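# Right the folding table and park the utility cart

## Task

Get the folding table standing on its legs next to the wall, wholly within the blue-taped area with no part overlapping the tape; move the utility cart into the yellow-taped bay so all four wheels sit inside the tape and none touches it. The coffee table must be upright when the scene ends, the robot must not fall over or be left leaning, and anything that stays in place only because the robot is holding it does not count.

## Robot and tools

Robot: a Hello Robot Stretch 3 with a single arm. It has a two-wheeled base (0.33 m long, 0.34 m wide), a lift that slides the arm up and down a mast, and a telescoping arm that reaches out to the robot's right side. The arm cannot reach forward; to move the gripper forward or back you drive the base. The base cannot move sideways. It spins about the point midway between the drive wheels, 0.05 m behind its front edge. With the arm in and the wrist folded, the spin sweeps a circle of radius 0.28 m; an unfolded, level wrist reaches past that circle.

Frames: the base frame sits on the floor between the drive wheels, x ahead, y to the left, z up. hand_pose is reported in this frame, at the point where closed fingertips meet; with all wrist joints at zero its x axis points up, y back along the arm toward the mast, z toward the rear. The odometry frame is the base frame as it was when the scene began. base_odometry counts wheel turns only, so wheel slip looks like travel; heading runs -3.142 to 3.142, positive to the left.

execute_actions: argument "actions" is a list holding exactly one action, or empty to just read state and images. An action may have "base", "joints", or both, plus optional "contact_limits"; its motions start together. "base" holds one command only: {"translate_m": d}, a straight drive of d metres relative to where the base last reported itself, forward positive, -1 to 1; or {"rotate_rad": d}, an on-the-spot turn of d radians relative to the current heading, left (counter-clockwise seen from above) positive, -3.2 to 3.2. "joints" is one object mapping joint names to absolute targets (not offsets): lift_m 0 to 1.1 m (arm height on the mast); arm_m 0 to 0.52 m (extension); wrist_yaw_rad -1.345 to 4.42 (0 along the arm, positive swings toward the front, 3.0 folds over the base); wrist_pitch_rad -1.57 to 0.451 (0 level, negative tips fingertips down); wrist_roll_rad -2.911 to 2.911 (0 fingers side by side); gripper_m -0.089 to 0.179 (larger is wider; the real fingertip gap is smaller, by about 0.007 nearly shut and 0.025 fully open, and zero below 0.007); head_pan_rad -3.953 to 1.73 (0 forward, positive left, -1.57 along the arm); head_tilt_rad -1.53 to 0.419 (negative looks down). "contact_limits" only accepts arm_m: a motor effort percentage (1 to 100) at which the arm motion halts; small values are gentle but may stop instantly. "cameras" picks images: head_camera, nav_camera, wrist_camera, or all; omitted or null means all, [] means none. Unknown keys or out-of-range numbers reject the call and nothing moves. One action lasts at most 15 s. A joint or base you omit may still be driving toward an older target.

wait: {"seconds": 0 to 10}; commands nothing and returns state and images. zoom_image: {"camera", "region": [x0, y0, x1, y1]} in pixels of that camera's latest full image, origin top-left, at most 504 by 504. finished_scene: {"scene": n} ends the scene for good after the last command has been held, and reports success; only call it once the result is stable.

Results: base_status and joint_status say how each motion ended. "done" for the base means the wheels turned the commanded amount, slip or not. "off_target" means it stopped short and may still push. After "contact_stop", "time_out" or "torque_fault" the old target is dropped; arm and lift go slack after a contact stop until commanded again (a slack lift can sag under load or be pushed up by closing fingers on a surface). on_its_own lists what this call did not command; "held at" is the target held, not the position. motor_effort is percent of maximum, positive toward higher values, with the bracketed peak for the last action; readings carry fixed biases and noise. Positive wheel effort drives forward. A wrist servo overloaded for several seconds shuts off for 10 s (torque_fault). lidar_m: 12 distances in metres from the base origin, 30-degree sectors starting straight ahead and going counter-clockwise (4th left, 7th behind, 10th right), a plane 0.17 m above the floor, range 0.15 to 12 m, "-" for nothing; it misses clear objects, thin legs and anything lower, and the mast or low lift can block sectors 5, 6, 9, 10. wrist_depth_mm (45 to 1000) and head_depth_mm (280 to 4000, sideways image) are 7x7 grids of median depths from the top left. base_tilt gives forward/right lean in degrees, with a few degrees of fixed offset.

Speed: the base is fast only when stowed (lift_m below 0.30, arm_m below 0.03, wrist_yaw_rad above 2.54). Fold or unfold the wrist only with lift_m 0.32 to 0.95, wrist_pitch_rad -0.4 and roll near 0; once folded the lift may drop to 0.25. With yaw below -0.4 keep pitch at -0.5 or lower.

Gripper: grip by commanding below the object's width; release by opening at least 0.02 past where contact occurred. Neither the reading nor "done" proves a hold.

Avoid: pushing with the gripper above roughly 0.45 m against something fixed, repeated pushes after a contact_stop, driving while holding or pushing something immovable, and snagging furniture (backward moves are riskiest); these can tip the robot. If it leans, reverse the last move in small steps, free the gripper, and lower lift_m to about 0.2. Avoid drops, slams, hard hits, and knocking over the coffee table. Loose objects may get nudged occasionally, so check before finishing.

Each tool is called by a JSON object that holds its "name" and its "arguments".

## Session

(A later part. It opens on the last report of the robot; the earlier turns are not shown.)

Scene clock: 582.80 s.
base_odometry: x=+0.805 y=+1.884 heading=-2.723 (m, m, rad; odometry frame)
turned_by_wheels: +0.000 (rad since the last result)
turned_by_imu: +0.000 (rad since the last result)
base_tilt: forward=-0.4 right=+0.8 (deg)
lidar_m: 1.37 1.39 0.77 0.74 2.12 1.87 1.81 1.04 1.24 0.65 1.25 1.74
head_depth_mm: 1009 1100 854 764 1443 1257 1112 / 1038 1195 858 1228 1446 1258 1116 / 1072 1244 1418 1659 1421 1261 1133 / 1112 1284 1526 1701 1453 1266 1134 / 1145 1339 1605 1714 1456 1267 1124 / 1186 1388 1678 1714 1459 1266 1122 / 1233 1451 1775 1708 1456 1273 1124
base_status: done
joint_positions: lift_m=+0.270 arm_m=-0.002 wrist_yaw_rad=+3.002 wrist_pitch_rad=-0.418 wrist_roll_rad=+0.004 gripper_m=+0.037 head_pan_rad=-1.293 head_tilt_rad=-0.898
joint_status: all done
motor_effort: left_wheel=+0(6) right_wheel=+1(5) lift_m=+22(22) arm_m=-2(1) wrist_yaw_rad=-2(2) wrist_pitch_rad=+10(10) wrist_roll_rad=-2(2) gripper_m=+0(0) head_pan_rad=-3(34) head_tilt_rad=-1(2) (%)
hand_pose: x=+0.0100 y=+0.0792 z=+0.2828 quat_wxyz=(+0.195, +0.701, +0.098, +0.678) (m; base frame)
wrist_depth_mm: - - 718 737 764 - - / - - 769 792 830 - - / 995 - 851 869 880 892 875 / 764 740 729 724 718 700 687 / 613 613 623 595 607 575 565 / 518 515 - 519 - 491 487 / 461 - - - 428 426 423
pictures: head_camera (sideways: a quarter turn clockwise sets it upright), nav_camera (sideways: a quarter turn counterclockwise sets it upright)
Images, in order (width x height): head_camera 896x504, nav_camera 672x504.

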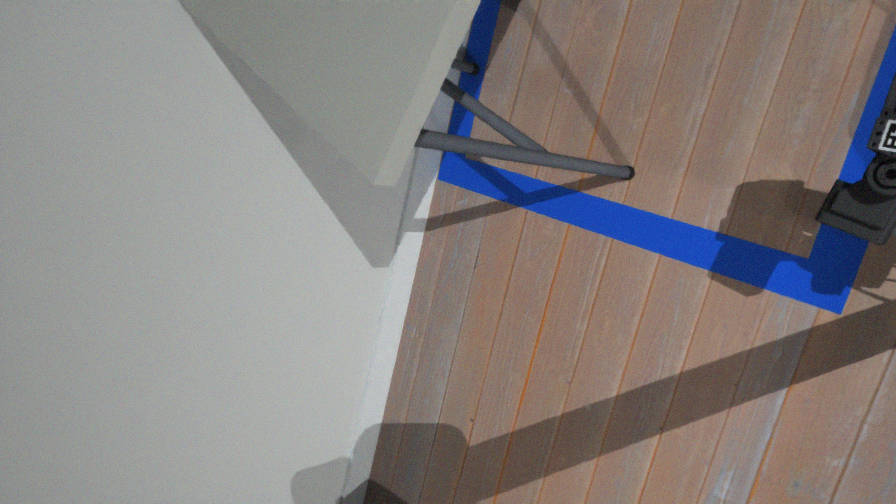

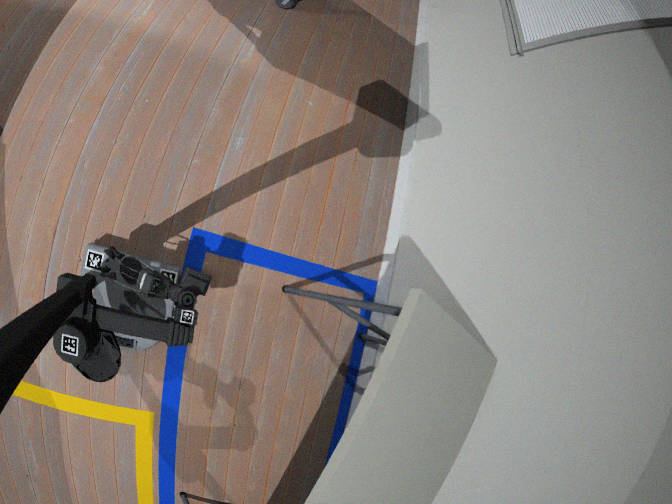

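{"name": "execute_actions", "arguments": {"actions": [{"joints":{"lift_m":0.34,"wrist_pitch_rad":-0.4}}], "cameras": []}}

{"name": "execute_actions", "arguments": {"actions": [{"joints":{"wrist_yaw_rad":0,"gripper_m":0.14}}], "cameras": []}}

{"name": "execute_actions", "arguments": {"actions": [{"joints":{"wrist_pitch_rad":0,"lift_m":0.1,"arm_m":0.15}}], "cameras": ["wrist_camera","head_camera"]}}

Scene clock: 605.10 s.
base_odometry: x=+0.805 y=+1.884 heading=-2.723 (m, m, rad; odometry frame)
turned_by_wheels: +0.000 (rad since the last result)
turned_by_imu: +0.001 (rad since the last result)
base_tilt: forward=-0.5 right=+0.9 (deg)
lidar_m: 1.37 1.39 0.76 0.74 2.12 1.87 1.81 1.04 1.24 0.65 1.26 1.74
head_depth_mm: 1012 1103 854 764 1445 1255 1112 / 1041 1195 860 1228 1434 1259 1134 / 1071 1242 1418 1653 1416 1260 1152 / 1107 1281 1526 1706 1451 1258 1124 / 1146 1334 1598 1719 1459 1264 1119 / 1187 1393 1679 1726 1465 1271 1123 / 1235 1455 1785 1727 1464 1268 1129
base_status: not commanded
joint_positions: lift_m=+0.340 arm_m=-0.002 wrist_yaw_rad=+3.002 wrist_pitch_rad=-0.418 wrist_roll_rad=+0.004 gripper_m=+0.037 head_pan_rad=-1.293 head_tilt_rad=-0.898
joint_status: all done
motor_effort: left_wheel=+0(0) right_wheel=+1(1) lift_m=+29(31) arm_m=+0(1) wrist_yaw_rad=-2(2) wrist_pitch_rad=+10(9) wrist_roll_rad=-2(2) gripper_m=+0(0) head_pan_rad=-3(3) head_tilt_rad=-1(1) (%)
hand_pose: x=+0.0100 y=+0.0792 z=+0.3524 quat_wxyz=(+0.195, +0.701, +0.098, +0.678) (m; base frame)
wrist_depth_mm: - - 720 737 769 - - / - - 776 793 848 - - / - - 861 886 941 - - / 889 860 860 844 843 818 813 / 722 715 729 696 712 683 672 / 611 606 - 590 - 572 569 / 523 520 - 524 508 500 494
pictures: none
No camera images: the call's "cameras" was empty. Leave "cameras" out to get every camera's image.

Scene clock: 607.60 s.
base_odometry: x=+0.805 y=+1.884 heading=-2.723 (m, m, rad; odometry frame)
turned_by_wheels: +0.000 (rad since the last result)
turned_by_imu: +0.000 (rad since the last result)
base_tilt: forward=-0.4 right=+0.9 (deg)
lidar_m: 1.37 1.40 0.77 0.74 2.12 1.87 1.81 1.04 1.24 0.65 1.25 1.74
head_depth_mm: 1009 1103 857 763 1441 1256 1118 / 1041 1192 856 1229 1444 1261 1131 / 1072 1236 1414 1652 1416 1266 1120 / 1108 1283 1529 1699 1455 1260 1117 / 1150 1338 1605 1705 1455 1270 1125 / 1187 1385 1680 1712 1455 1268 1120 / 1240 1454 1778 1715 1461 1273 1126
base_status: not commanded
joint_positions: lift_m=+0.340 arm_m=-0.002 wrist_yaw_rad=+0.003 wrist_pitch_rad=-0.418 wrist_roll_rad=+0.004 gripper_m=+0.140 head_pan_rad=-1.293 head_tilt_rad=-0.898
joint_status: all done
motor_effort: left_wheel=+0(0) right_wheel=+1(1) lift_m=+29(28) arm_m=-1(1) wrist_yaw_rad=-2(2) wrist_pitch_rad=+10(10) wrist_roll_rad=-2(2) gripper_m=-1(91) head_pan_rad=-3(3) head_tilt_rad=-1(1) (%)
hand_pose: x=-0.0209 y=-0.3674 z=+0.3524 quat_wxyz=(+0.691, +0.148, -0.693, -0.146) (m; base frame)
wrist_depth_mm: 897 887 870 871 888 889 884 / 972 976 950 989 959 978 959 / - - - - - 994 993 / 894 872 856 849 837 831 806 / 730 733 704 693 690 697 676 / 614 - 591 587 585 562 577 / 526 506 516 514 507 502 492
pictures: none
No camera images: the call's "cameras" was empty. Leave "cameras" out to get every camera's image.

Scene clock: 610.60 s.
base_odometry: x=+0.805 y=+1.884 heading=-2.723 (m, m, rad; odometry frame)
turned_by_wheels: +0.000 (rad since the last result)
turned_by_imu: +0.001 (rad since the last result)
base_tilt: forward=-0.3 right=+0.9 (deg)
lidar_m: 1.37 1.40 0.77 0.74 2.13 1.87 1.81 1.04 1.24 0.65 1.25 1.74
head_depth_mm: 1011 1103 858 763 1440 1248 1112 / 1041 1191 857 1231 1441 1255 1103 / 1074 1236 1411 1647 1417 1285 1102 / 1112 1288 1525 1700 1447 1255 1118 / 1145 1339 1604 1705 1450 1264 1120 / 1189 1396 1681 1723 1458 1268 1123 / 1237 1455 1771 1721 1453 1274 1126
base_status: not commanded
joint_positions: lift_m=+0.100 arm_m=+0.150 wrist_yaw_rad=+0.002 wrist_pitch_rad=-0.027 wrist_roll_rad=+0.004 gripper_m=+0.140 head_pan_rad=-1.293 head_tilt_rad=-0.898
joint_status: all done
motor_effort: left_wheel=-1(0) right_wheel=+1(1) lift_m=+21(24) arm_m=+5(6) wrist_yaw_rad=-1(3) wrist_pitch_rad=+14(15) wrist_roll_rad=-2(2) gripper_m=+0(0) head_pan_rad=-2(3) head_tilt_rad=-1(1) (%)
hand_pose: x=-0.0210 y=-0.5501 z=+0.2080 quat_wxyz=(+0.706, +0.010, -0.708, -0.009) (m; base frame)
wrist_depth_mm: 760 769 758 758 750 751 747 / 790 792 277 715 782 782 770 / 820 807 807 802 804 795 802 / 845 843 829 836 822 834 806 / 838 843 702 774 759 835 736 / 576 - 527 556 546 507 543 / 446 422 415 429 425 417 408
pictures: head_camera (sideways: a quarter turn clockwise sets it upright), wrist_camera
Images, in order (width x height): head_camera 896x504, wrist_camera 644x364.

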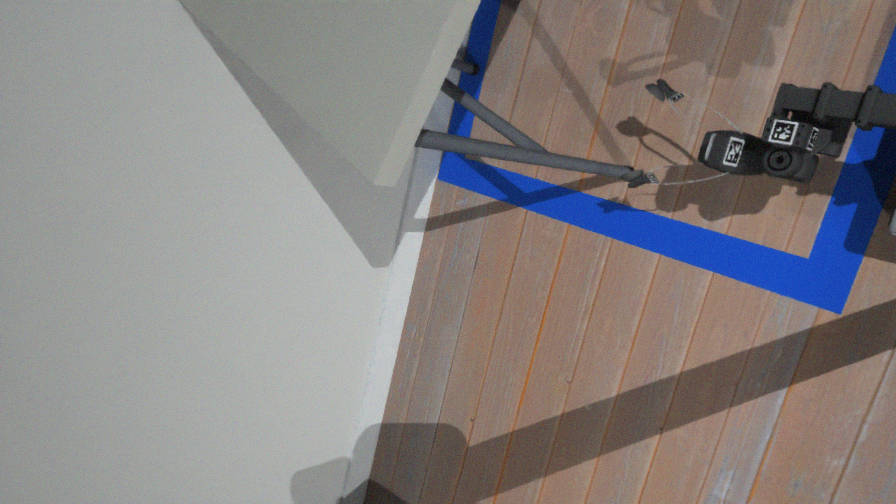

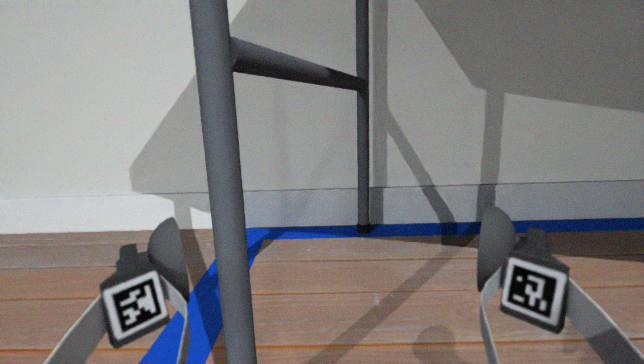

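{"name": "execute_actions", "arguments": {"actions": [{"base":{"translate_m":0.08}}], "cameras": []}}

{"name": "execute_actions", "arguments": {"actions": [{"joints":{"arm_m":0.25}}], "cameras": ["wrist_camera","head_camera"]}}

Scene clock: 620.43 s.
base_odometry: x=+0.732 y=+1.851 heading=-2.723 (m, m, rad; odometry frame)
turned_by_wheels: +0.000 (rad since the last result)
turned_by_imu: +0.001 (rad since the last result)
base_tilt: forward=-0.4 right=+1.0 (deg)
lidar_m: 1.29 1.32 0.77 0.74 0.77 1.95 1.12 1.12 1.24 0.64 1.25 1.74
head_depth_mm: 1010 1156 854 1191 1444 1252 1113 / 1042 1194 1354 1588 1410 1253 1098 / 1073 1238 1468 1666 1447 1286 1098 / 1112 1285 1534 1702 1452 1262 1114 / 1153 1336 1608 1711 1456 1263 1120 / 1188 1396 1673 1722 1457 1268 1124 / 1237 1457 1784 1716 1465 1274 1129
base_status: done
joint_positions: lift_m=+0.100 arm_m=+0.150 wrist_yaw_rad=+0.002 wrist_pitch_rad=-0.027 wrist_roll_rad=+0.004 gripper_m=+0.140 head_pan_rad=-1.293 head_tilt_rad=-0.898
joint_status: not commanded
motor_effort: left_wheel=+0(3) right_wheel=+1(3) lift_m=+21(21) arm_m=+6(6) wrist_yaw_rad=-2(2) wrist_pitch_rad=+14(14) wrist_roll_rad=-2(2) gripper_m=+0(1) head_pan_rad=-3(3) head_tilt_rad=-1(1) (%)
hand_pose: x=-0.0210 y=-0.5501 z=+0.2080 quat_wxyz=(+0.706, +0.010, -0.708, -0.009) (m; base frame)
wrist_depth_mm: 762 765 765 757 755 766 752 / 801 801 789 792 778 768 773 / 820 821 800 799 798 798 809 / 827 840 835 834 832 818 813 / 845 838 815 731 756 825 726 / 585 - 568 535 542 510 544 / 447 420 434 396 420 418 411
pictures: none
No camera images: the call's "cameras" was empty. Leave "cameras" out to get every camera's image.

Scene clock: 622.40 s.
base_odometry: x=+0.732 y=+1.851 heading=-2.723 (m, m, rad; odometry frame)
turned_by_wheels: +0.000 (rad since the last result)
turned_by_imu: +0.000 (rad since the last result)
base_tilt: forward=-0.3 right=+1.0 (deg)
lidar_m: 1.29 1.31 0.76 0.74 0.77 1.95 1.12 1.11 1.24 0.64 1.26 1.74
head_depth_mm: 1012 1154 854 1194 1446 1256 1112 / 1042 1193 1354 1586 1411 1293 1130 / 1077 1241 1465 1662 1447 1264 1119 / 1114 1290 1519 1710 1451 1259 1119 / 1149 1339 1601 1717 1453 1262 1124 / 1192 1395 1678 1713 1458 1267 1122 / 1238 1459 1779 1716 1463 1269 1127
base_status: not commanded
joint_positions: lift_m=+0.100 arm_m=+0.250 wrist_yaw_rad=+0.002 wrist_pitch_rad=-0.027 wrist_roll_rad=+0.004 gripper_m=+0.140 head_pan_rad=-1.293 head_tilt_rad=-0.898
joint_status: all done
motor_effort: left_wheel=+0(0) right_wheel=+1(1) lift_m=+21(21) arm_m=+6(6) wrist_yaw_rad=-2(2) wrist_pitch_rad=+14(14) wrist_roll_rad=-2(2) gripper_m=+0(0) head_pan_rad=-3(3) head_tilt_rad=-1(1) (%)
hand_pose: x=-0.0210 y=-0.6501 z=+0.2080 quat_wxyz=(+0.706, +0.010, -0.708, -0.009) (m; base frame)
wrist_depth_mm: 675 667 664 139 655 662 659 / 690 685 681 144 683 673 674 / 711 713 710 150 706 707 703 / 740 741 737 157 729 721 722 / 740 738 746 163 721 730 720 / 586 - 569 168 546 509 538 / 447 422 434 172 423 416 411
pictures: head_camera (sideways: a quarter turn clockwise sets it upright), wrist_camera
Images, in order (width x height): head_camera 896x504, wrist_camera 644x364.

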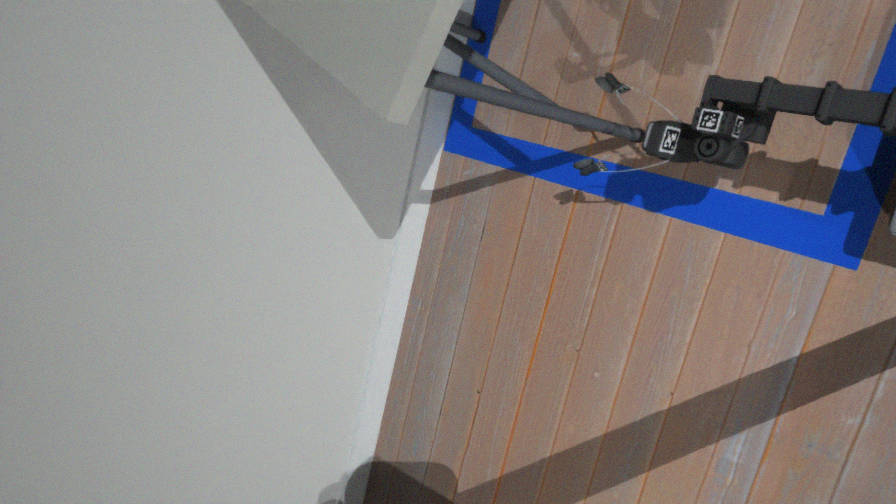

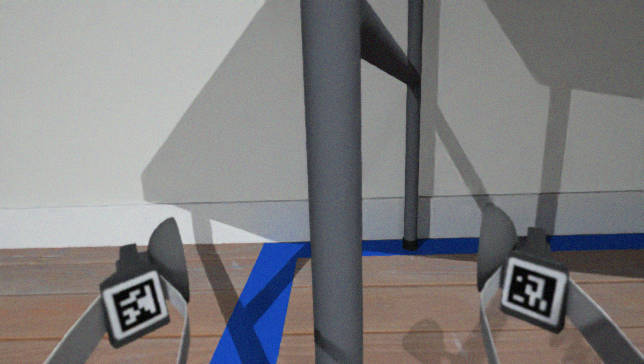

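{"name": "execute_actions", "arguments": {"actions": [{"joints":{"arm_m":0.265,"gripper_m":-0.02}}], "cameras": ["wrist_camera"]}}

Scene clock: 631.30 s.
base_odometry: x=+0.732 y=+1.851 heading=-2.723 (m, m, rad; odometry frame)
turned_by_wheels: +0.000 (rad since the last result)
turned_by_imu: +0.001 (rad since the last result)
base_tilt: forward=-0.3 right=+0.9 (deg)
lidar_m: 1.29 1.32 0.77 0.74 0.77 1.95 1.12 1.11 1.25 0.64 1.26 1.74
head_depth_mm: 1012 1156 857 1188 1432 1258 1111 / 1042 1194 1355 1574 1418 1301 1122 / 1080 1242 1462 1669 1449 1261 1117 / 1111 1287 1529 1703 1448 1265 1117 / 1147 1343 1608 1708 1450 1263 1122 / 1192 1398 1691 1713 1464 1265 1120 / 1236 1457 1771 1720 1464 1271 1127
base_status: not commanded
joint_positions: lift_m=+0.100 arm_m=+0.265 wrist_yaw_rad=-0.004 wrist_pitch_rad=-0.027 wrist_roll_rad=+0.004 gripper_m=-0.019 head_pan_rad=-1.293 head_tilt_rad=-0.898
joint_status: all done
motor_effort: left_wheel=-1(0) right_wheel=+3(3) lift_m=+21(21) arm_m=-2(6) wrist_yaw_rad=+3(4) wrist_pitch_rad=+14(14) wrist_roll_rad=-2(2) gripper_m=-20(98) head_pan_rad=-3(3) head_tilt_rad=-1(1) (%)
hand_pose: x=-0.0226 y=-0.6656 z=+0.2080 quat_wxyz=(+0.706, +0.008, -0.708, -0.011) (m; base frame)
wrist_depth_mm: 648 650 648 124 645 648 647 / 677 669 673 128 660 668 671 / 697 694 688 132 691 684 688 / 711 716 712 136 695 707 706 / 722 719 724 139 715 714 711 / 581 576 584 144 - 538 524 / 441 438 421 151 418 417 412
pictures: wrist_camera
Images, in order (width x height): wrist_camera 644x364.

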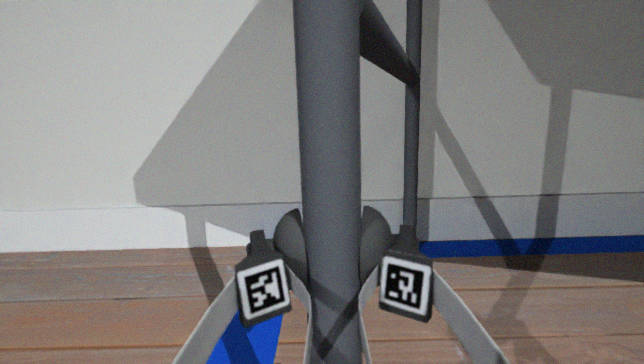

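Gripped. Retract the arm slowly.

{"name": "execute_actions", "arguments": {"actions": [{"joints":{"arm_m":0.05},"base":{"translate_m":-0.15}}], "cameras": ["wrist_camera","head_camera","nav_camera"]}}

Scene clock: 637.23 s.
base_odometry: x=+0.869 y=+1.912 heading=-2.723 (m, m, rad; odometry frame)
turned_by_wheels: +0.000 (rad since the last result)
turned_by_imu: +0.004 (rad since the last result)
base_tilt: forward=-0.3 right=+0.9 (deg)
lidar_m: 1.44 3.16 0.77 0.74 2.08 1.80 1.13 1.14 1.24 0.43 1.25 1.75
head_depth_mm: 1004 1133 854 707 629 1257 1114 / 1040 1189 1366 711 647 1261 1130 / 1074 1232 1454 1663 1417 1235 1110 / 1105 1285 1530 1698 1454 1257 1119 / 1144 1339 1600 1703 1456 1260 1122 / 1189 1390 1686 1729 1458 1266 1123 / 1235 1457 1769 1723 1462 1274 1123
base_status: done
joint_positions: lift_m=+0.100 arm_m=+0.051 wrist_yaw_rad=+0.089 wrist_pitch_rad=-0.028 wrist_roll_rad=+0.004 gripper_m=-0.019 head_pan_rad=-1.293 head_tilt_rad=-0.898
joint_status: all done
on_its_own: wrist_yaw_rad is held at +0.076, not at your +0.000, by its stall guard, which is not easing now
motor_effort: left_wheel=+2(13) right_wheel=-4(24) lift_m=+22(22) arm_m=-14(16) wrist_yaw_rad=-9(51) wrist_pitch_rad=+15(15) wrist_roll_rad=-2(2) gripper_m=-21(27) head_pan_rad=-3(3) head_tilt_rad=-1(1) (%)
hand_pose: x=+0.0011 y=-0.4504 z=+0.2077 quat_wxyz=(+0.706, +0.041, -0.707, +0.021) (m; base frame)
wrist_depth_mm: 915 904 877 126 844 804 792 / 965 920 883 130 852 839 814 / 991 949 940 134 878 872 836 / - 983 943 138 896 880 861 / 853 827 867 140 765 749 735 / 579 580 580 146 - 532 528 / 444 444 435 153 426 417 410
pictures: head_camera (sideways: a quarter turn clockwise sets it upright), nav_camera (sideways: a quarter turn counterclockwise sets it upright), wrist_camera
Images, in order (width x height): head_camera 896x504, nav_camera 672x504, wrist_camera 644x364.

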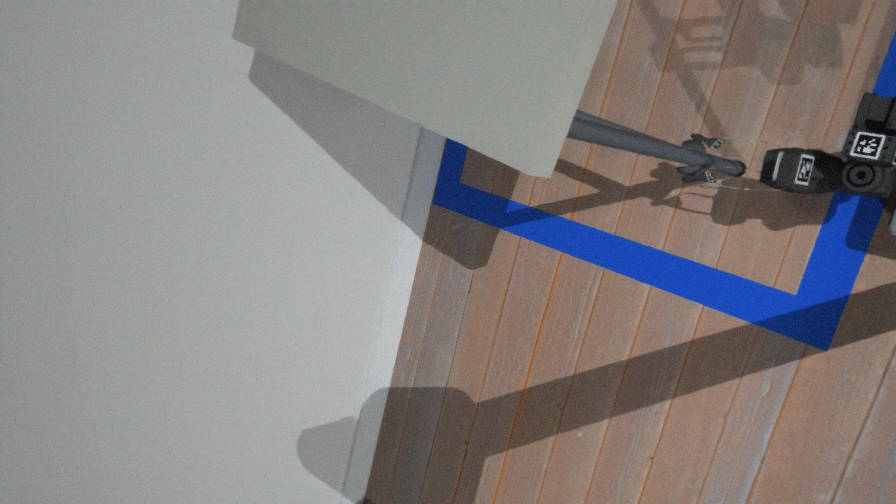

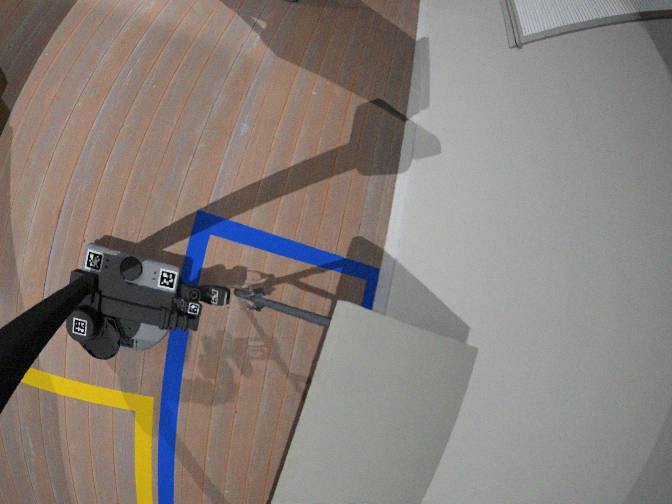

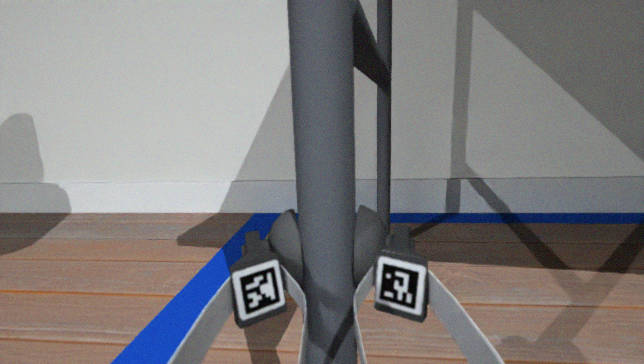

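{"name": "execute_actions", "arguments": {"actions": [{"joints":{"gripper_m":0.1,"wrist_yaw_rad":0.08}}], "cameras": []}}

{"name": "execute_actions", "arguments": {"actions": [{"joints":{"arm_m":0.0,"wrist_yaw_rad":0.9,"head_pan_rad":-2.1,"head_tilt_rad":-0.8}}]}}

Scene clock: 649.83 s.
base_odometry: x=+0.869 y=+1.912 heading=-2.723 (m, m, rad; odometry frame)
turned_by_wheels: +0.000 (rad since the last result)
turned_by_imu: +0.001 (rad since the last result)
base_tilt: forward=-0.3 right=+1.0 (deg)
lidar_m: 1.44 3.14 0.77 0.74 2.07 1.80 1.13 1.14 1.24 0.43 1.25 1.74
head_depth_mm: 1007 1134 856 708 630 1261 1114 / 1040 1194 1365 709 646 1259 1134 / 1073 1238 1458 1661 1414 1236 1115 / 1110 1286 1530 1700 1449 1266 1117 / 1148 1334 1604 1714 1452 1266 1120 / 1194 1402 1676 1713 1452 1272 1126 / 1232 1451 1765 1718 1464 1274 1132
base_status: not commanded
joint_positions: lift_m=+0.100 arm_m=+0.050 wrist_yaw_rad=+0.083 wrist_pitch_rad=-0.028 wrist_roll_rad=+0.004 gripper_m=+0.100 head_pan_rad=-1.293 head_tilt_rad=-0.898
joint_status: all done
motor_effort: left_wheel=+1(2) right_wheel=-1(4) lift_m=+22(22) arm_m=-6(14) wrist_yaw_rad=-2(9) wrist_pitch_rad=+15(15) wrist_roll_rad=-2(2) gripper_m=+0(89) head_pan_rad=-3(3) head_tilt_rad=-1(1) (%)
hand_pose: x=-0.0003 y=-0.4499 z=+0.2077 quat_wxyz=(+0.706, +0.039, -0.707, +0.019) (m; base frame)
wrist_depth_mm: 913 901 880 126 834 814 798 / 957 927 903 130 860 845 815 / 983 965 924 135 880 873 834 / - 991 954 140 907 888 864 / 845 826 810 145 775 813 740 / 582 579 557 149 547 564 530 / 447 436 433 155 421 400 413
pictures: none
No camera images: the call's "cameras" was empty. Leave "cameras" out to get every camera's image.

Scene clock: 652.07 s.
base_odometry: x=+0.869 y=+1.912 heading=-2.723 (m, m, rad; odometry frame)
turned_by_wheels: +0.000 (rad since the last result)
turned_by_imu: -0.102 (rad since the last result)
base_tilt: forward=-0.4 right=+0.9 (deg)
lidar_m: 1.46 1.46 0.79 0.74 1.77 1.83 1.73 1.12 1.28 0.43 1.22 1.58
head_depth_mm: 1538 1659 985 804 1535 1314 1143 / 1418 1566 993 784 1504 1313 1145 / 1321 1483 997 784 1442 1315 1145 / 1232 1399 998 786 701 1318 1149 / 1156 1299 1004 789 666 1317 1149 / 1087 1217 1008 790 652 1294 1129 / 1034 1140 1008 792 655 745 1149
base_status: not commanded
joint_positions: lift_m=+0.100 arm_m=+0.000 wrist_yaw_rad=+0.897 wrist_pitch_rad=-0.026 wrist_roll_rad=+0.004 gripper_m=+0.100 head_pan_rad=-2.093 head_tilt_rad=-0.803
joint_status: all done
motor_effort: left_wheel=+1(9) right_wheel=+0(15) lift_m=+22(22) arm_m=-5(8) wrist_yaw_rad=+2(76) wrist_pitch_rad=+14(15) wrist_roll_rad=-2(2) gripper_m=+0(22) head_pan_rad=-3(34) head_tilt_rad=+1(9) (%)
hand_pose: x=+0.1783 y=-0.3048 z=+0.2081 quat_wxyz=(+0.640, +0.316, -0.634, +0.298) (m; base frame)
wrist_depth_mm: - - - - - 888 752 / - - - - - 901 767 / - - - - - 922 775 / - - - - - 951 797 / 843 821 813 798 766 797 734 / 586 585 563 560 549 570 527 / 445 442 435 429 423 404 415
pictures: head_camera (sideways: a quarter turn clockwise sets it upright), nav_camera (sideways: a quarter turn counterclockwise sets it upright), wrist_camera
Images, in order (width x height): head_camera 896x504, nav_camera 672x504, wrist_camera 644x364.

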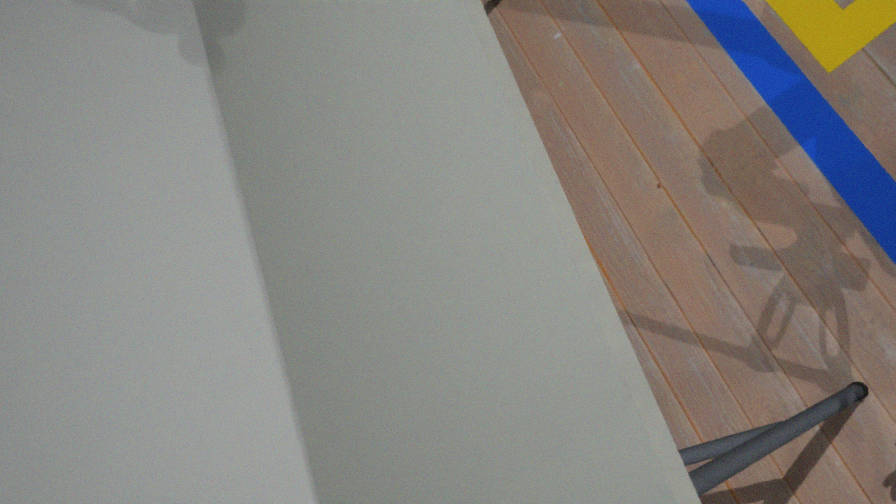

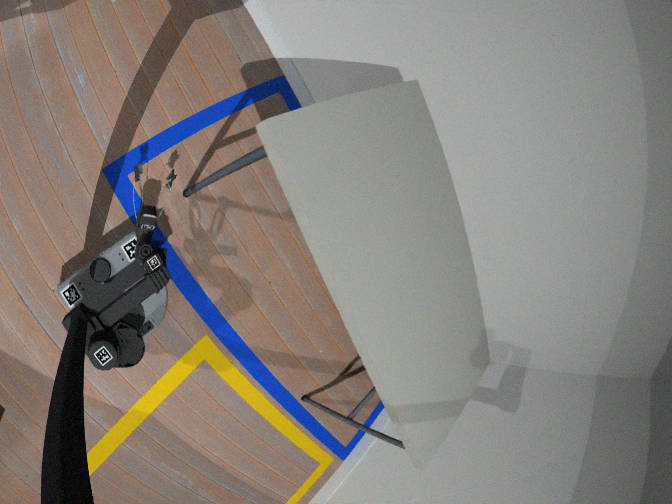

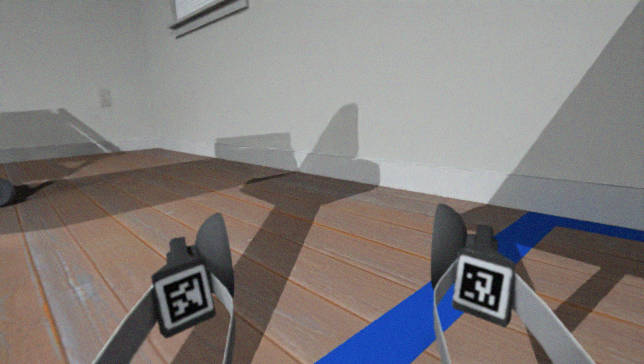

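{"name": "execute_actions", "arguments": {"actions": []}}

Scene clock: 673.37 s.
base_odometry: x=+0.869 y=+1.912 heading=-2.723 (m, m, rad; odometry frame)
turned_by_wheels: +0.000 (rad since the last result)
turned_by_imu: +0.001 (rad since the last result)
base_tilt: forward=-0.3 right=+0.9 (deg)
lidar_m: 1.46 1.46 0.79 0.74 1.77 1.83 1.72 1.12 1.28 0.43 1.22 1.58
head_depth_mm: 1533 1648 986 805 1541 1302 1139 / 1419 1578 992 783 1501 1309 1147 / 1316 1475 996 787 1434 1309 1142 / 1234 1401 997 787 700 1310 1146 / 1157 1300 1000 789 668 1323 1150 / 1091 1218 1005 793 652 1293 1131 / 1028 1143 1011 794 656 744 1153
base_status: not commanded
joint_positions: lift_m=+0.100 arm_m=+0.000 wrist_yaw_rad=+0.897 wrist_pitch_rad=-0.026 wrist_roll_rad=+0.004 gripper_m=+0.100 head_pan_rad=-2.093 head_tilt_rad=-0.803
joint_status: all done
motor_effort: left_wheel=+1(9) right_wheel=+0(15) lift_m=+22(22) arm_m=-5(8) wrist_yaw_rad=+2(76) wrist_pitch_rad=+14(15) wrist_roll_rad=-2(2) gripper_m=-1(22) head_pan_rad=-2(34) head_tilt_rad=+1(9) (%)
hand_pose: x=+0.1783 y=-0.3048 z=+0.2081 quat_wxyz=(+0.640, +0.316, -0.634, +0.298) (m; base frame)
wrist_depth_mm: - - - - - 881 746 / - - - - - 908 766 / - - - - - 939 783 / - - - - - 940 791 / 849 815 796 783 767 809 741 / 584 585 560 558 544 567 531 / 451 437 436 425 425 403 415
pictures: head_camera (sideways: a quarter turn clockwise sets it upright), nav_camera (sideways: a quarter turn counterclockwise sets it upright), wrist_camera
Images, in order (width x height): head_camera 896x504, nav_camera 672x504, wrist_camera 644x364.

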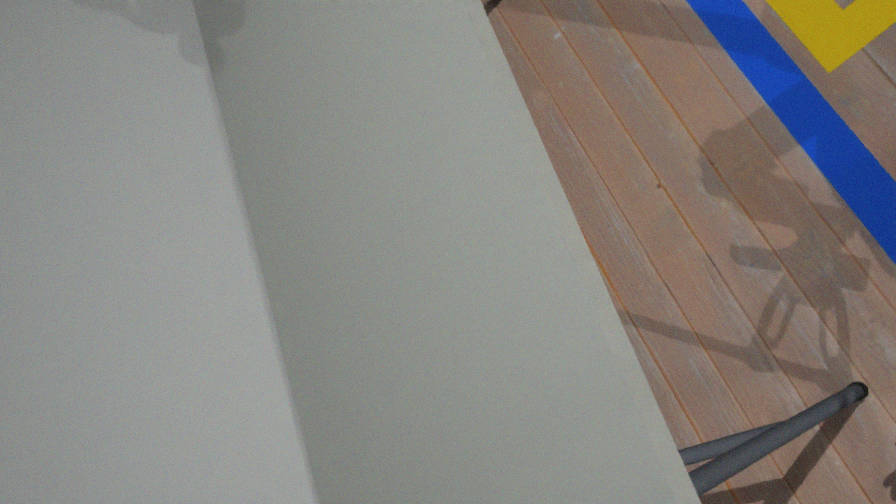

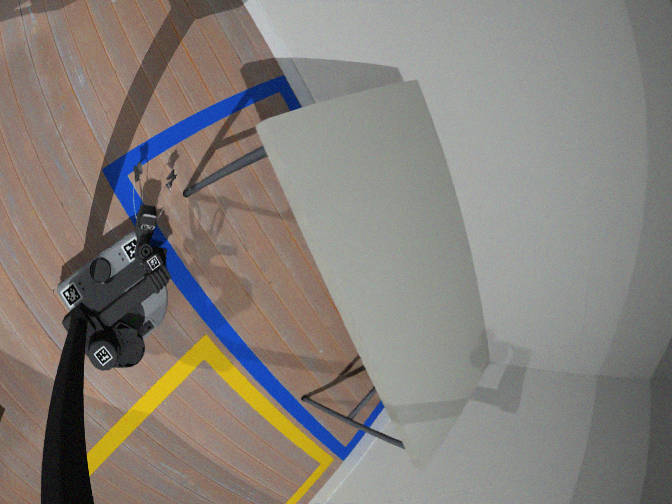

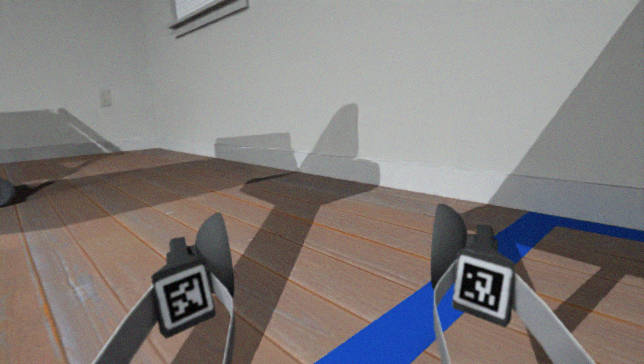

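{"name": "execute_actions", "arguments": {"actions": [{"base":{"translate_m":0.45},"joints":{"lift_m":0.36,"wrist_pitch_rad":-0.4,"arm_m":0,"head_pan_rad":-2.3,"head_tilt_rad":-0.6}}], "cameras": ["head_camera","nav_camera"]}}

{"name": "execute_actions", "arguments": {"actions": [{"base":{"translate_m":0.3},"joints":{"wrist_yaw_rad":3.0,"gripper_m":0.02}}], "cameras": ["head_camera","nav_camera"]}}

Scene clock: 715.17 s.
base_odometry: x=+0.458 y=+1.729 heading=-2.723 (m, m, rad; odometry frame)
turned_by_wheels: +0.000 (rad since the last result)
turned_by_imu: +0.001 (rad since the last result)
base_tilt: forward=-0.4 right=+0.9 (deg)
lidar_m: 1.02 1.02 2.77 0.78 0.79 2.06 1.54 1.55 0.57 1.16 1.19 1.53
head_depth_mm: 1918 2151 1501 1026 1779 1483 1240 / 1719 1919 1515 1027 872 1480 1247 / 1529 1687 1780 1030 810 1480 1243 / 1374 1513 1631 1035 785 1449 1219 / 1255 1367 1494 1040 875 1447 1251 / 1158 1251 1358 1088 1618 1485 1251 / 1070 1151 1243 1344 1476 1490 1252
base_status: done
joint_positions: lift_m=+0.360 arm_m=+0.000 wrist_yaw_rad=+0.897 wrist_pitch_rad=-0.414 wrist_roll_rad=+0.004 gripper_m=+0.100 head_pan_rad=-2.293 head_tilt_rad=-0.606
joint_status: all done
motor_effort: left_wheel=+1(5) right_wheel=-1(2) lift_m=+28(28) arm_m=-5(6) wrist_yaw_rad=+2(2) wrist_pitch_rad=+8(13) wrist_roll_rad=-2(2) gripper_m=-1(0) head_pan_rad=-3(17) head_tilt_rad=+2(16) (%)
hand_pose: x=+0.1544 y=-0.2857 z=+0.3734 quat_wxyz=(+0.686, +0.431, -0.562, +0.168) (m; base frame)
wrist_depth_mm: - - - - - 841 721 / - - - - - 896 750 / - - - - - 943 799 / 894 919 905 886 885 869 807 / 758 756 741 733 721 742 710 / 649 638 626 614 606 620 599 / 548 541 536 534 528 508 518
pictures: head_camera (sideways: a quarter turn clockwise sets it upright), nav_camera (sideways: a quarter turn counterclockwise sets it upright)
Images, in order (width x height): head_camera 896x504, nav_camera 672x504.

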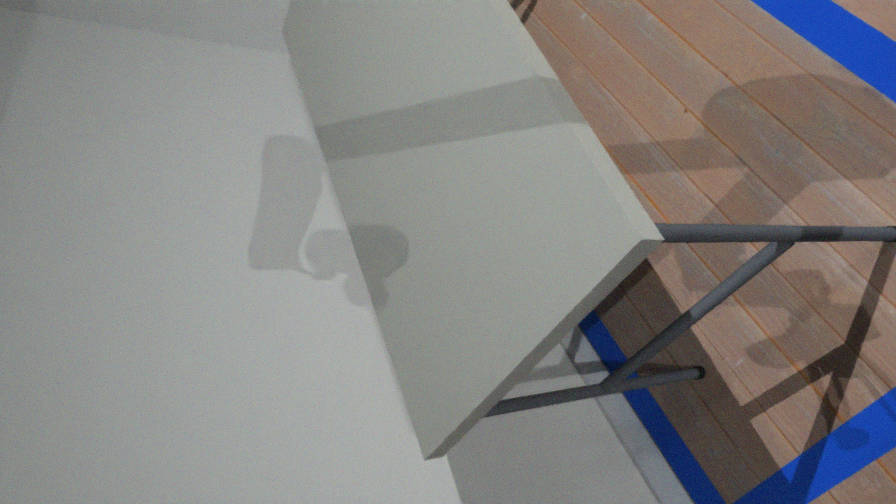

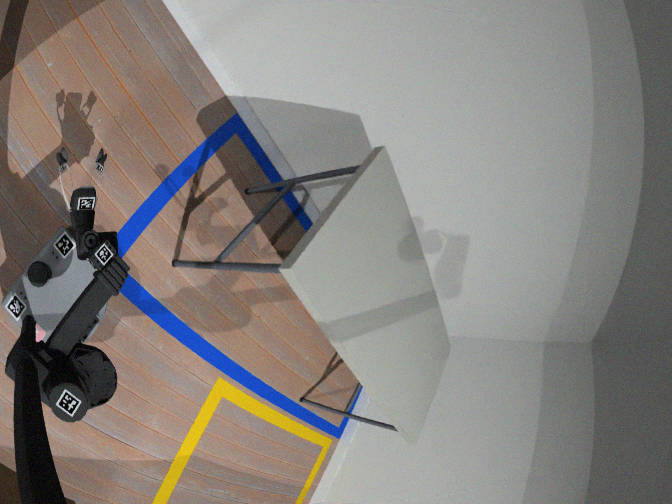

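Scene clock: 719.23 s.
base_odometry: x=+0.183 y=+1.607 heading=-2.723 (m, m, rad; odometry frame)
turned_by_wheels: +0.000 (rad since the last result)
turned_by_imu: +0.001 (rad since the last result)
base_tilt: forward=-0.4 right=+1.0 (deg)
lidar_m: 0.72 0.73 2.78 1.51 0.95 1.06 2.47 0.80 1.17 1.14 1.16 1.50
head_depth_mm: 1894 2163 1499 1026 1786 1480 1242 / 1662 1872 1508 1026 1727 1452 1237 / 1490 1654 1722 1136 1848 1488 1251 / 1342 1473 1592 1387 1784 1490 1245 / 1233 1340 1458 1633 1750 1483 1247 / 1132 1221 1336 1463 1614 1495 1250 / 1048 1132 1218 1320 1449 1493 1254
base_status: done
joint_positions: lift_m=+0.360 arm_m=+0.000 wrist_yaw_rad=+2.997 wrist_pitch_rad=-0.414 wrist_roll_rad=+0.004 gripper_m=+0.020 head_pan_rad=-2.293 head_tilt_rad=-0.606
joint_status: all done
motor_effort: left_wheel=+1(5) right_wheel=-1(2) lift_m=+28(29) arm_m=-4(5) wrist_yaw_rad=+2(3) wrist_pitch_rad=+7(7) wrist_roll_rad=-2(2) gripper_m=-1(90) head_pan_rad=-3(3) head_tilt_rad=+2(2) (%)
hand_pose: x=+0.0111 y=+0.0773 z=+0.3734 quat_wxyz=(+0.195, +0.702, +0.095, +0.678) (m; base frame)
wrist_depth_mm: 682 - - - - - - / 730 - - - - - - / 795 - - - - - 709 / 852 872 915 907 877 865 791 / 758 750 750 749 742 708 703 / 642 638 - 601 626 601 594 / 552 547 - 550 525 518 520
pictures: head_camera (sideways: a quarter turn clockwise sets it upright), nav_camera (sideways: a quarter turn counterclockwise sets it upright)
Images, in order (width x height): head_camera 896x504, nav_camera 672x504.

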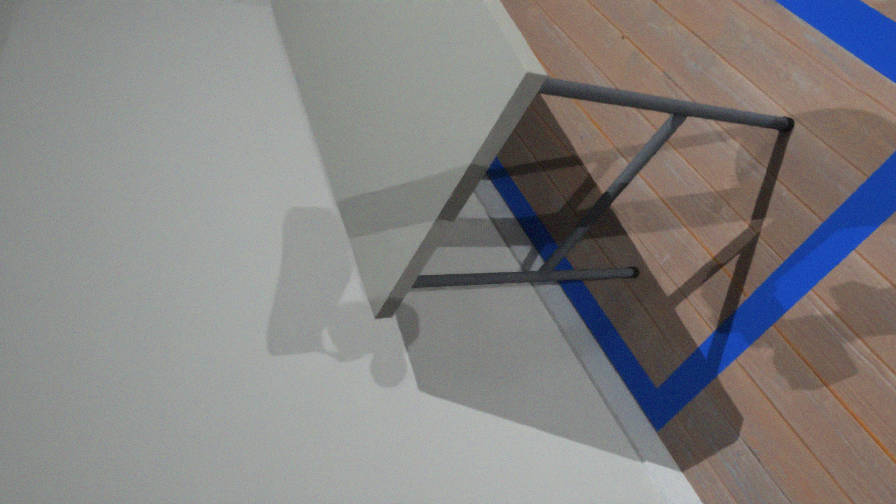

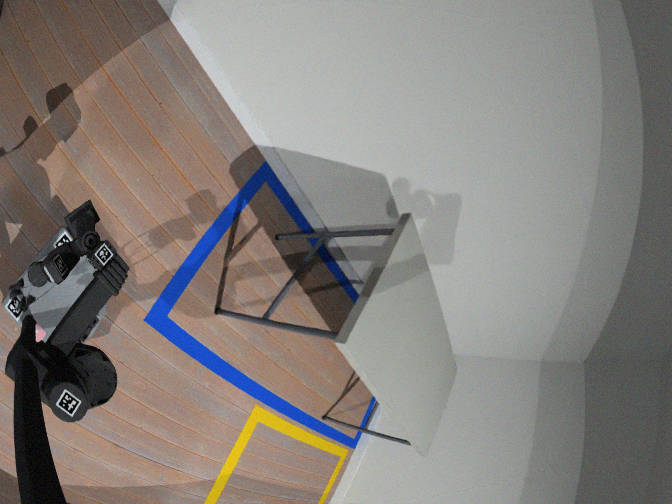

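{"name": "execute_actions", "arguments": {"actions": [{"base":{"rotate_rad":3.135},"joints":{"lift_m":0.27,"head_pan_rad":0.6,"head_tilt_rad":-0.6}}], "cameras": ["head_camera"]}}

{"name": "execute_actions", "arguments": {"actions": [{"base":{"translate_m":1.0},"joints":{"head_pan_rad":0.9,"head_tilt_rad":-0.7}}], "cameras": ["head_camera","nav_camera"]}}

Scene clock: 791.80 s.
base_odometry: x=+0.183 y=+1.607 heading=+0.412 (m, m, rad; odometry frame)
turned_by_wheels: +3.135 (rad since the last result)
turned_by_imu: +3.073 (rad since the last result)
base_tilt: forward=-0.4 right=+1.0 (deg)
lidar_m: 1.83 0.80 1.17 1.14 1.16 1.45 0.73 0.73 2.82 1.83 0.85 1.03
head_depth_mm: 2052 2235 1731 2330 1849 1477 1243 / 2142 2368 1517 2220 1841 1488 1246 / 2239 2470 1517 1136 1841 1484 1250 / 2019 2226 1520 1034 1739 1410 1241 / 1720 1842 1525 1089 1844 1486 1249 / 1481 1588 1643 1205 1796 1492 1250 / 1316 1399 1485 1495 1682 1497 1251
base_status: done
joint_positions: lift_m=+0.270 arm_m=+0.000 wrist_yaw_rad=+2.998 wrist_pitch_rad=-0.415 wrist_roll_rad=+0.004 gripper_m=+0.020 head_pan_rad=+0.593 head_tilt_rad=-0.605
joint_status: all done
motor_effort: left_wheel=+0(5) right_wheel=+1(6) lift_m=+21(24) arm_m=-5(6) wrist_yaw_rad=+2(2) wrist_pitch_rad=+8(8) wrist_roll_rad=-2(2) gripper_m=-1(0) head_pan_rad=+3(33) head_tilt_rad=+1(1) (%)
hand_pose: x=+0.0110 y=+0.0771 z=+0.2835 quat_wxyz=(+0.196, +0.702, +0.095, +0.678) (m; base frame)
wrist_depth_mm: 965 - - - - - - / - - - - - - - / 994 - 964 931 919 906 848 / 766 753 742 736 713 707 693 / 620 619 621 617 602 575 568 / 521 516 - - 513 493 484 / 461 - - - 429 432 422
pictures: head_camera (sideways: a quarter turn clockwise sets it upright)
Images, in order (width x height): head_camera 896x504.

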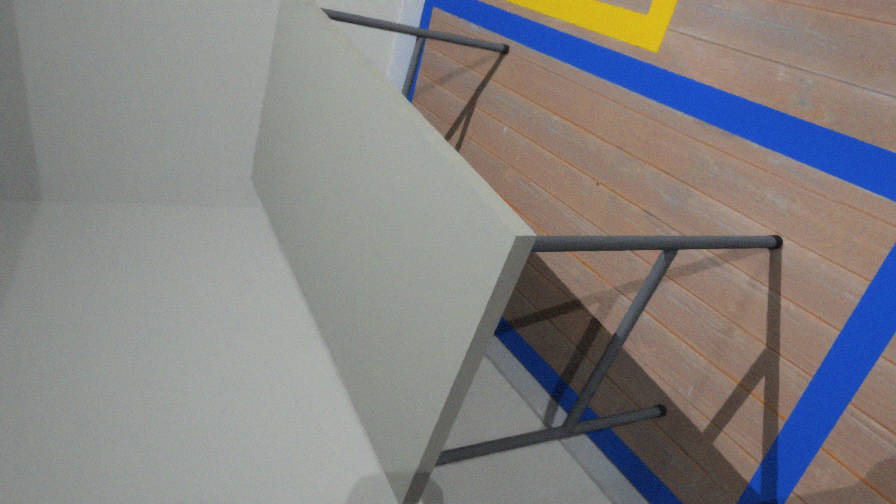

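Scene clock: 796.97 s.
base_odometry: x=+1.100 y=+2.008 heading=+0.412 (m, m, rad; odometry frame)
turned_by_wheels: +0.000 (rad since the last result)
turned_by_imu: +0.000 (rad since the last result)
base_tilt: forward=-0.4 right=+1.0 (deg)
lidar_m: 1.48 0.90 1.24 1.25 1.27 1.60 1.70 1.70 0.75 0.71 1.60 1.60
head_depth_mm: 1382 1508 1640 972 1636 1390 1193 / 1489 1636 1749 897 1636 1395 1185 / 1596 1769 1230 901 1563 1400 1200 / 1479 1650 1234 909 757 1400 1194 / 1349 1498 1517 909 716 1371 1196 / 1244 1357 1450 910 718 1308 1204 / 1160 1248 1357 911 721 611 1201
base_status: done
joint_positions: lift_m=+0.270 arm_m=+0.000 wrist_yaw_rad=+2.998 wrist_pitch_rad=-0.415 wrist_roll_rad=+0.004 gripper_m=+0.020 head_pan_rad=+0.893 head_tilt_rad=-0.692
joint_status: all done
motor_effort: left_wheel=-1(6) right_wheel=+1(5) lift_m=+21(21) arm_m=-5(5) wrist_yaw_rad=+1(2) wrist_pitch_rad=+8(8) wrist_roll_rad=-2(2) gripper_m=-1(1) head_pan_rad=+2(20) head_tilt_rad=-3(12) (%)
hand_pose: x=+0.0109 y=+0.0771 z=+0.2835 quat_wxyz=(+0.195, +0.702, +0.096, +0.678) (m; base frame)
wrist_depth_mm: - - - - - - - / - - - - - - - / 946 - 956 940 913 889 890 / 732 751 742 737 725 709 692 / 618 592 626 616 613 583 577 / 524 520 - - 512 496 490 / 465 - - - 432 429 423
pictures: head_camera (sideways: a quarter turn clockwise sets it upright), nav_camera (sideways: a quarter turn counterclockwise sets it upright)
Images, in order (width x height): head_camera 896x504, nav_camera 672x504.

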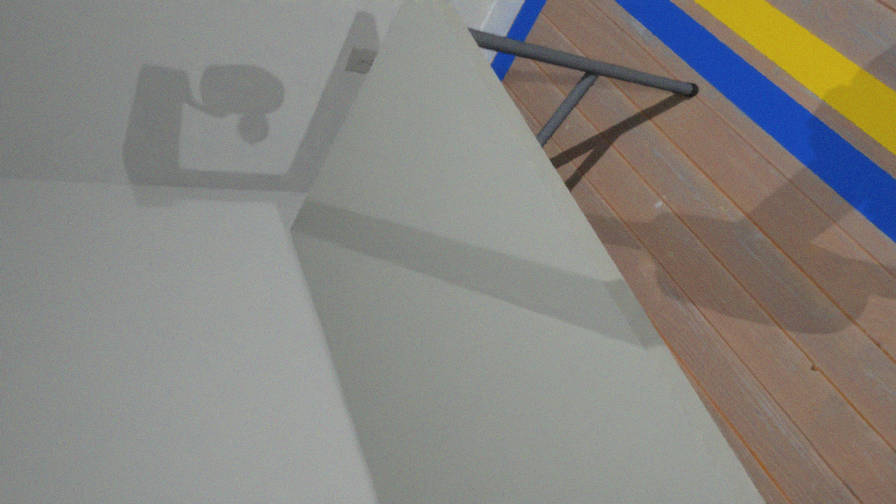

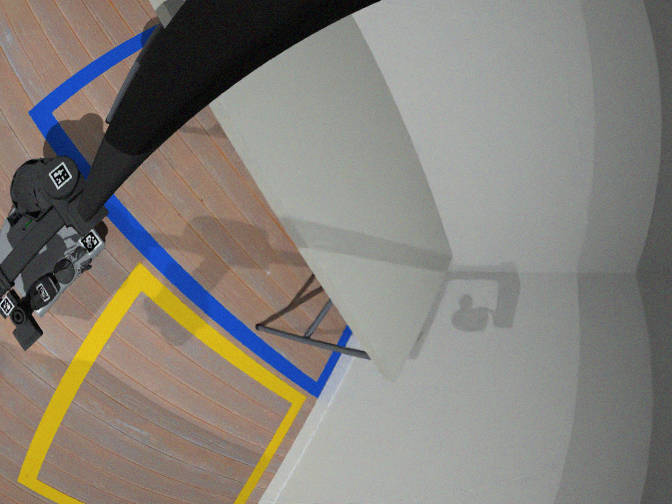

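{"name": "execute_actions", "arguments": {"actions": [{"base":{"translate_m":0.785}}], "cameras": []}}

{"name": "execute_actions", "arguments": {"actions": [{"base":{"rotate_rad":1.705},"joints":{"head_pan_rad":0.0,"head_tilt_rad":-1.0}}], "cameras": ["head_camera","nav_camera"]}}

Scene clock: 830.57 s.
base_odometry: x=+1.819 y=+2.322 heading=+0.412 (m, m, rad; odometry frame)
turned_by_wheels: +0.000 (rad since the last result)
turned_by_imu: +0.001 (rad since the last result)
base_tilt: forward=-0.3 right=+0.9 (deg)
lidar_m: 0.70 0.71 0.90 0.45 1.36 1.19 2.46 1.11 1.19 1.35 1.13 0.76
head_depth_mm: 632 688 754 834 940 1076 1170 / 685 748 832 934 1061 1228 1192 / 747 825 925 1055 1216 1337 1198 / 821 920 1044 1207 1433 1401 1190 / 913 1034 1193 1421 1620 1407 1200 / 1027 1183 1405 1694 1702 1410 1202 / 1168 1326 1475 1631 1700 1408 1159
base_status: done
joint_positions: lift_m=+0.270 arm_m=+0.000 wrist_yaw_rad=+2.998 wrist_pitch_rad=-0.415 wrist_roll_rad=+0.004 gripper_m=+0.020 head_pan_rad=+0.893 head_tilt_rad=-0.692
joint_status: not commanded
motor_effort: left_wheel=+0(6) right_wheel=+1(5) lift_m=+21(21) arm_m=-5(5) wrist_yaw_rad=+1(1) wrist_pitch_rad=+8(8) wrist_roll_rad=-2(2) gripper_m=+0(0) head_pan_rad=+3(3) head_tilt_rad=-3(3) (%)
hand_pose: x=+0.0109 y=+0.0771 z=+0.2835 quat_wxyz=(+0.195, +0.702, +0.096, +0.678) (m; base frame)
wrist_depth_mm: - - - - - 898 675 / - - - - - 934 698 / 994 - 968 930 916 858 712 / 758 744 736 710 720 707 660 / 623 616 627 626 604 585 570 / 522 518 - - 513 492 490 / 463 - - - 431 428 422
pictures: none
No camera images: the call's "cameras" was empty. Leave "cameras" out to get every camera's image.

Scene clock: 832.90 s.
base_odometry: x=+1.819 y=+2.322 heading=+2.117 (m, m, rad; odometry frame)
turned_by_wheels: +1.705 (rad since the last result)
turned_by_imu: +1.667 (rad since the last result)
base_tilt: forward=-0.3 right=+1.0 (deg)
lidar_m: 0.45 1.39 1.19 2.46 1.16 1.31 1.35 1.00 0.73 0.70 0.73 1.00
head_depth_mm: 1211 1418 1704 1568 1373 1223 1093 / 1213 1359 1686 1536 1374 1214 1098 / 1214 930 770 671 1349 1218 1100 / 1216 931 772 687 1375 1219 1103 / 1226 933 774 690 1384 1231 1103 / 1222 936 777 707 1388 1228 1103 / 1232 938 778 710 1384 1233 1111
base_status: done
joint_positions: lift_m=+0.270 arm_m=+0.000 wrist_yaw_rad=+2.998 wrist_pitch_rad=-0.415 wrist_roll_rad=+0.004 gripper_m=+0.020 head_pan_rad=+0.007 head_tilt_rad=-0.988
joint_status: all done
motor_effort: left_wheel=+0(5) right_wheel=+1(6) lift_m=+21(21) arm_m=-5(5) wrist_yaw_rad=+1(1) wrist_pitch_rad=+8(8) wrist_roll_rad=-2(2) gripper_m=+0(1) head_pan_rad=-3(34) head_tilt_rad=-5(20) (%)
hand_pose: x=+0.0109 y=+0.0771 z=+0.2835 quat_wxyz=(+0.195, +0.702, +0.096, +0.678) (m; base frame)
wrist_depth_mm: 915 - - - - - - / 938 - - - - - - / 951 - 952 936 916 909 887 / 761 745 734 728 712 706 695 / 620 610 623 618 606 580 572 / 521 520 - - 511 491 489 / 461 - - - 433 428 425
pictures: head_camera (sideways: a quarter turn clockwise sets it upright), nav_camera (sideways: a quarter turn counterclockwise sets it upright)
Images, in order (width x height): head_camera 896x504, nav_camera 672x504.

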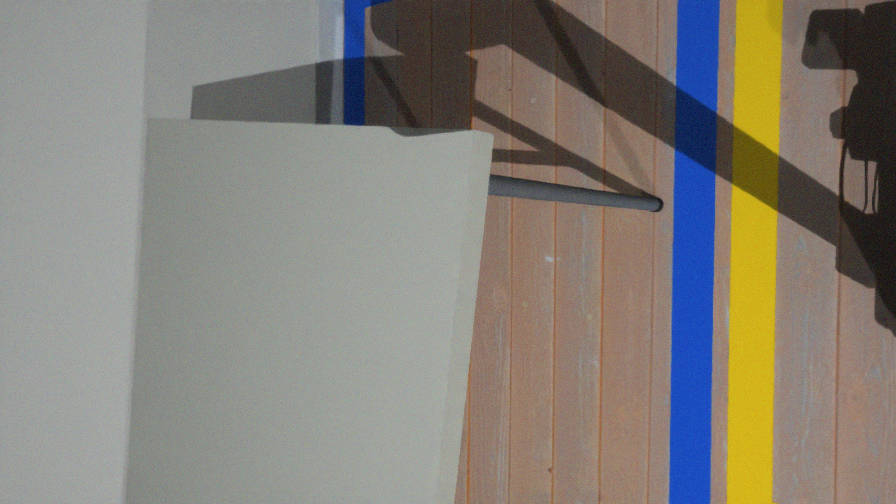

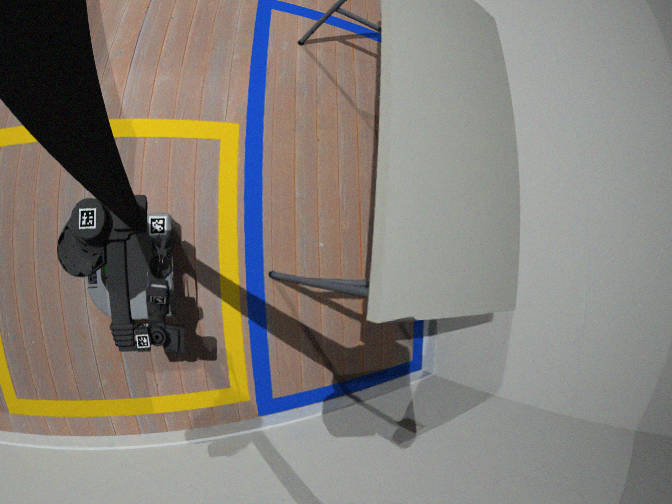

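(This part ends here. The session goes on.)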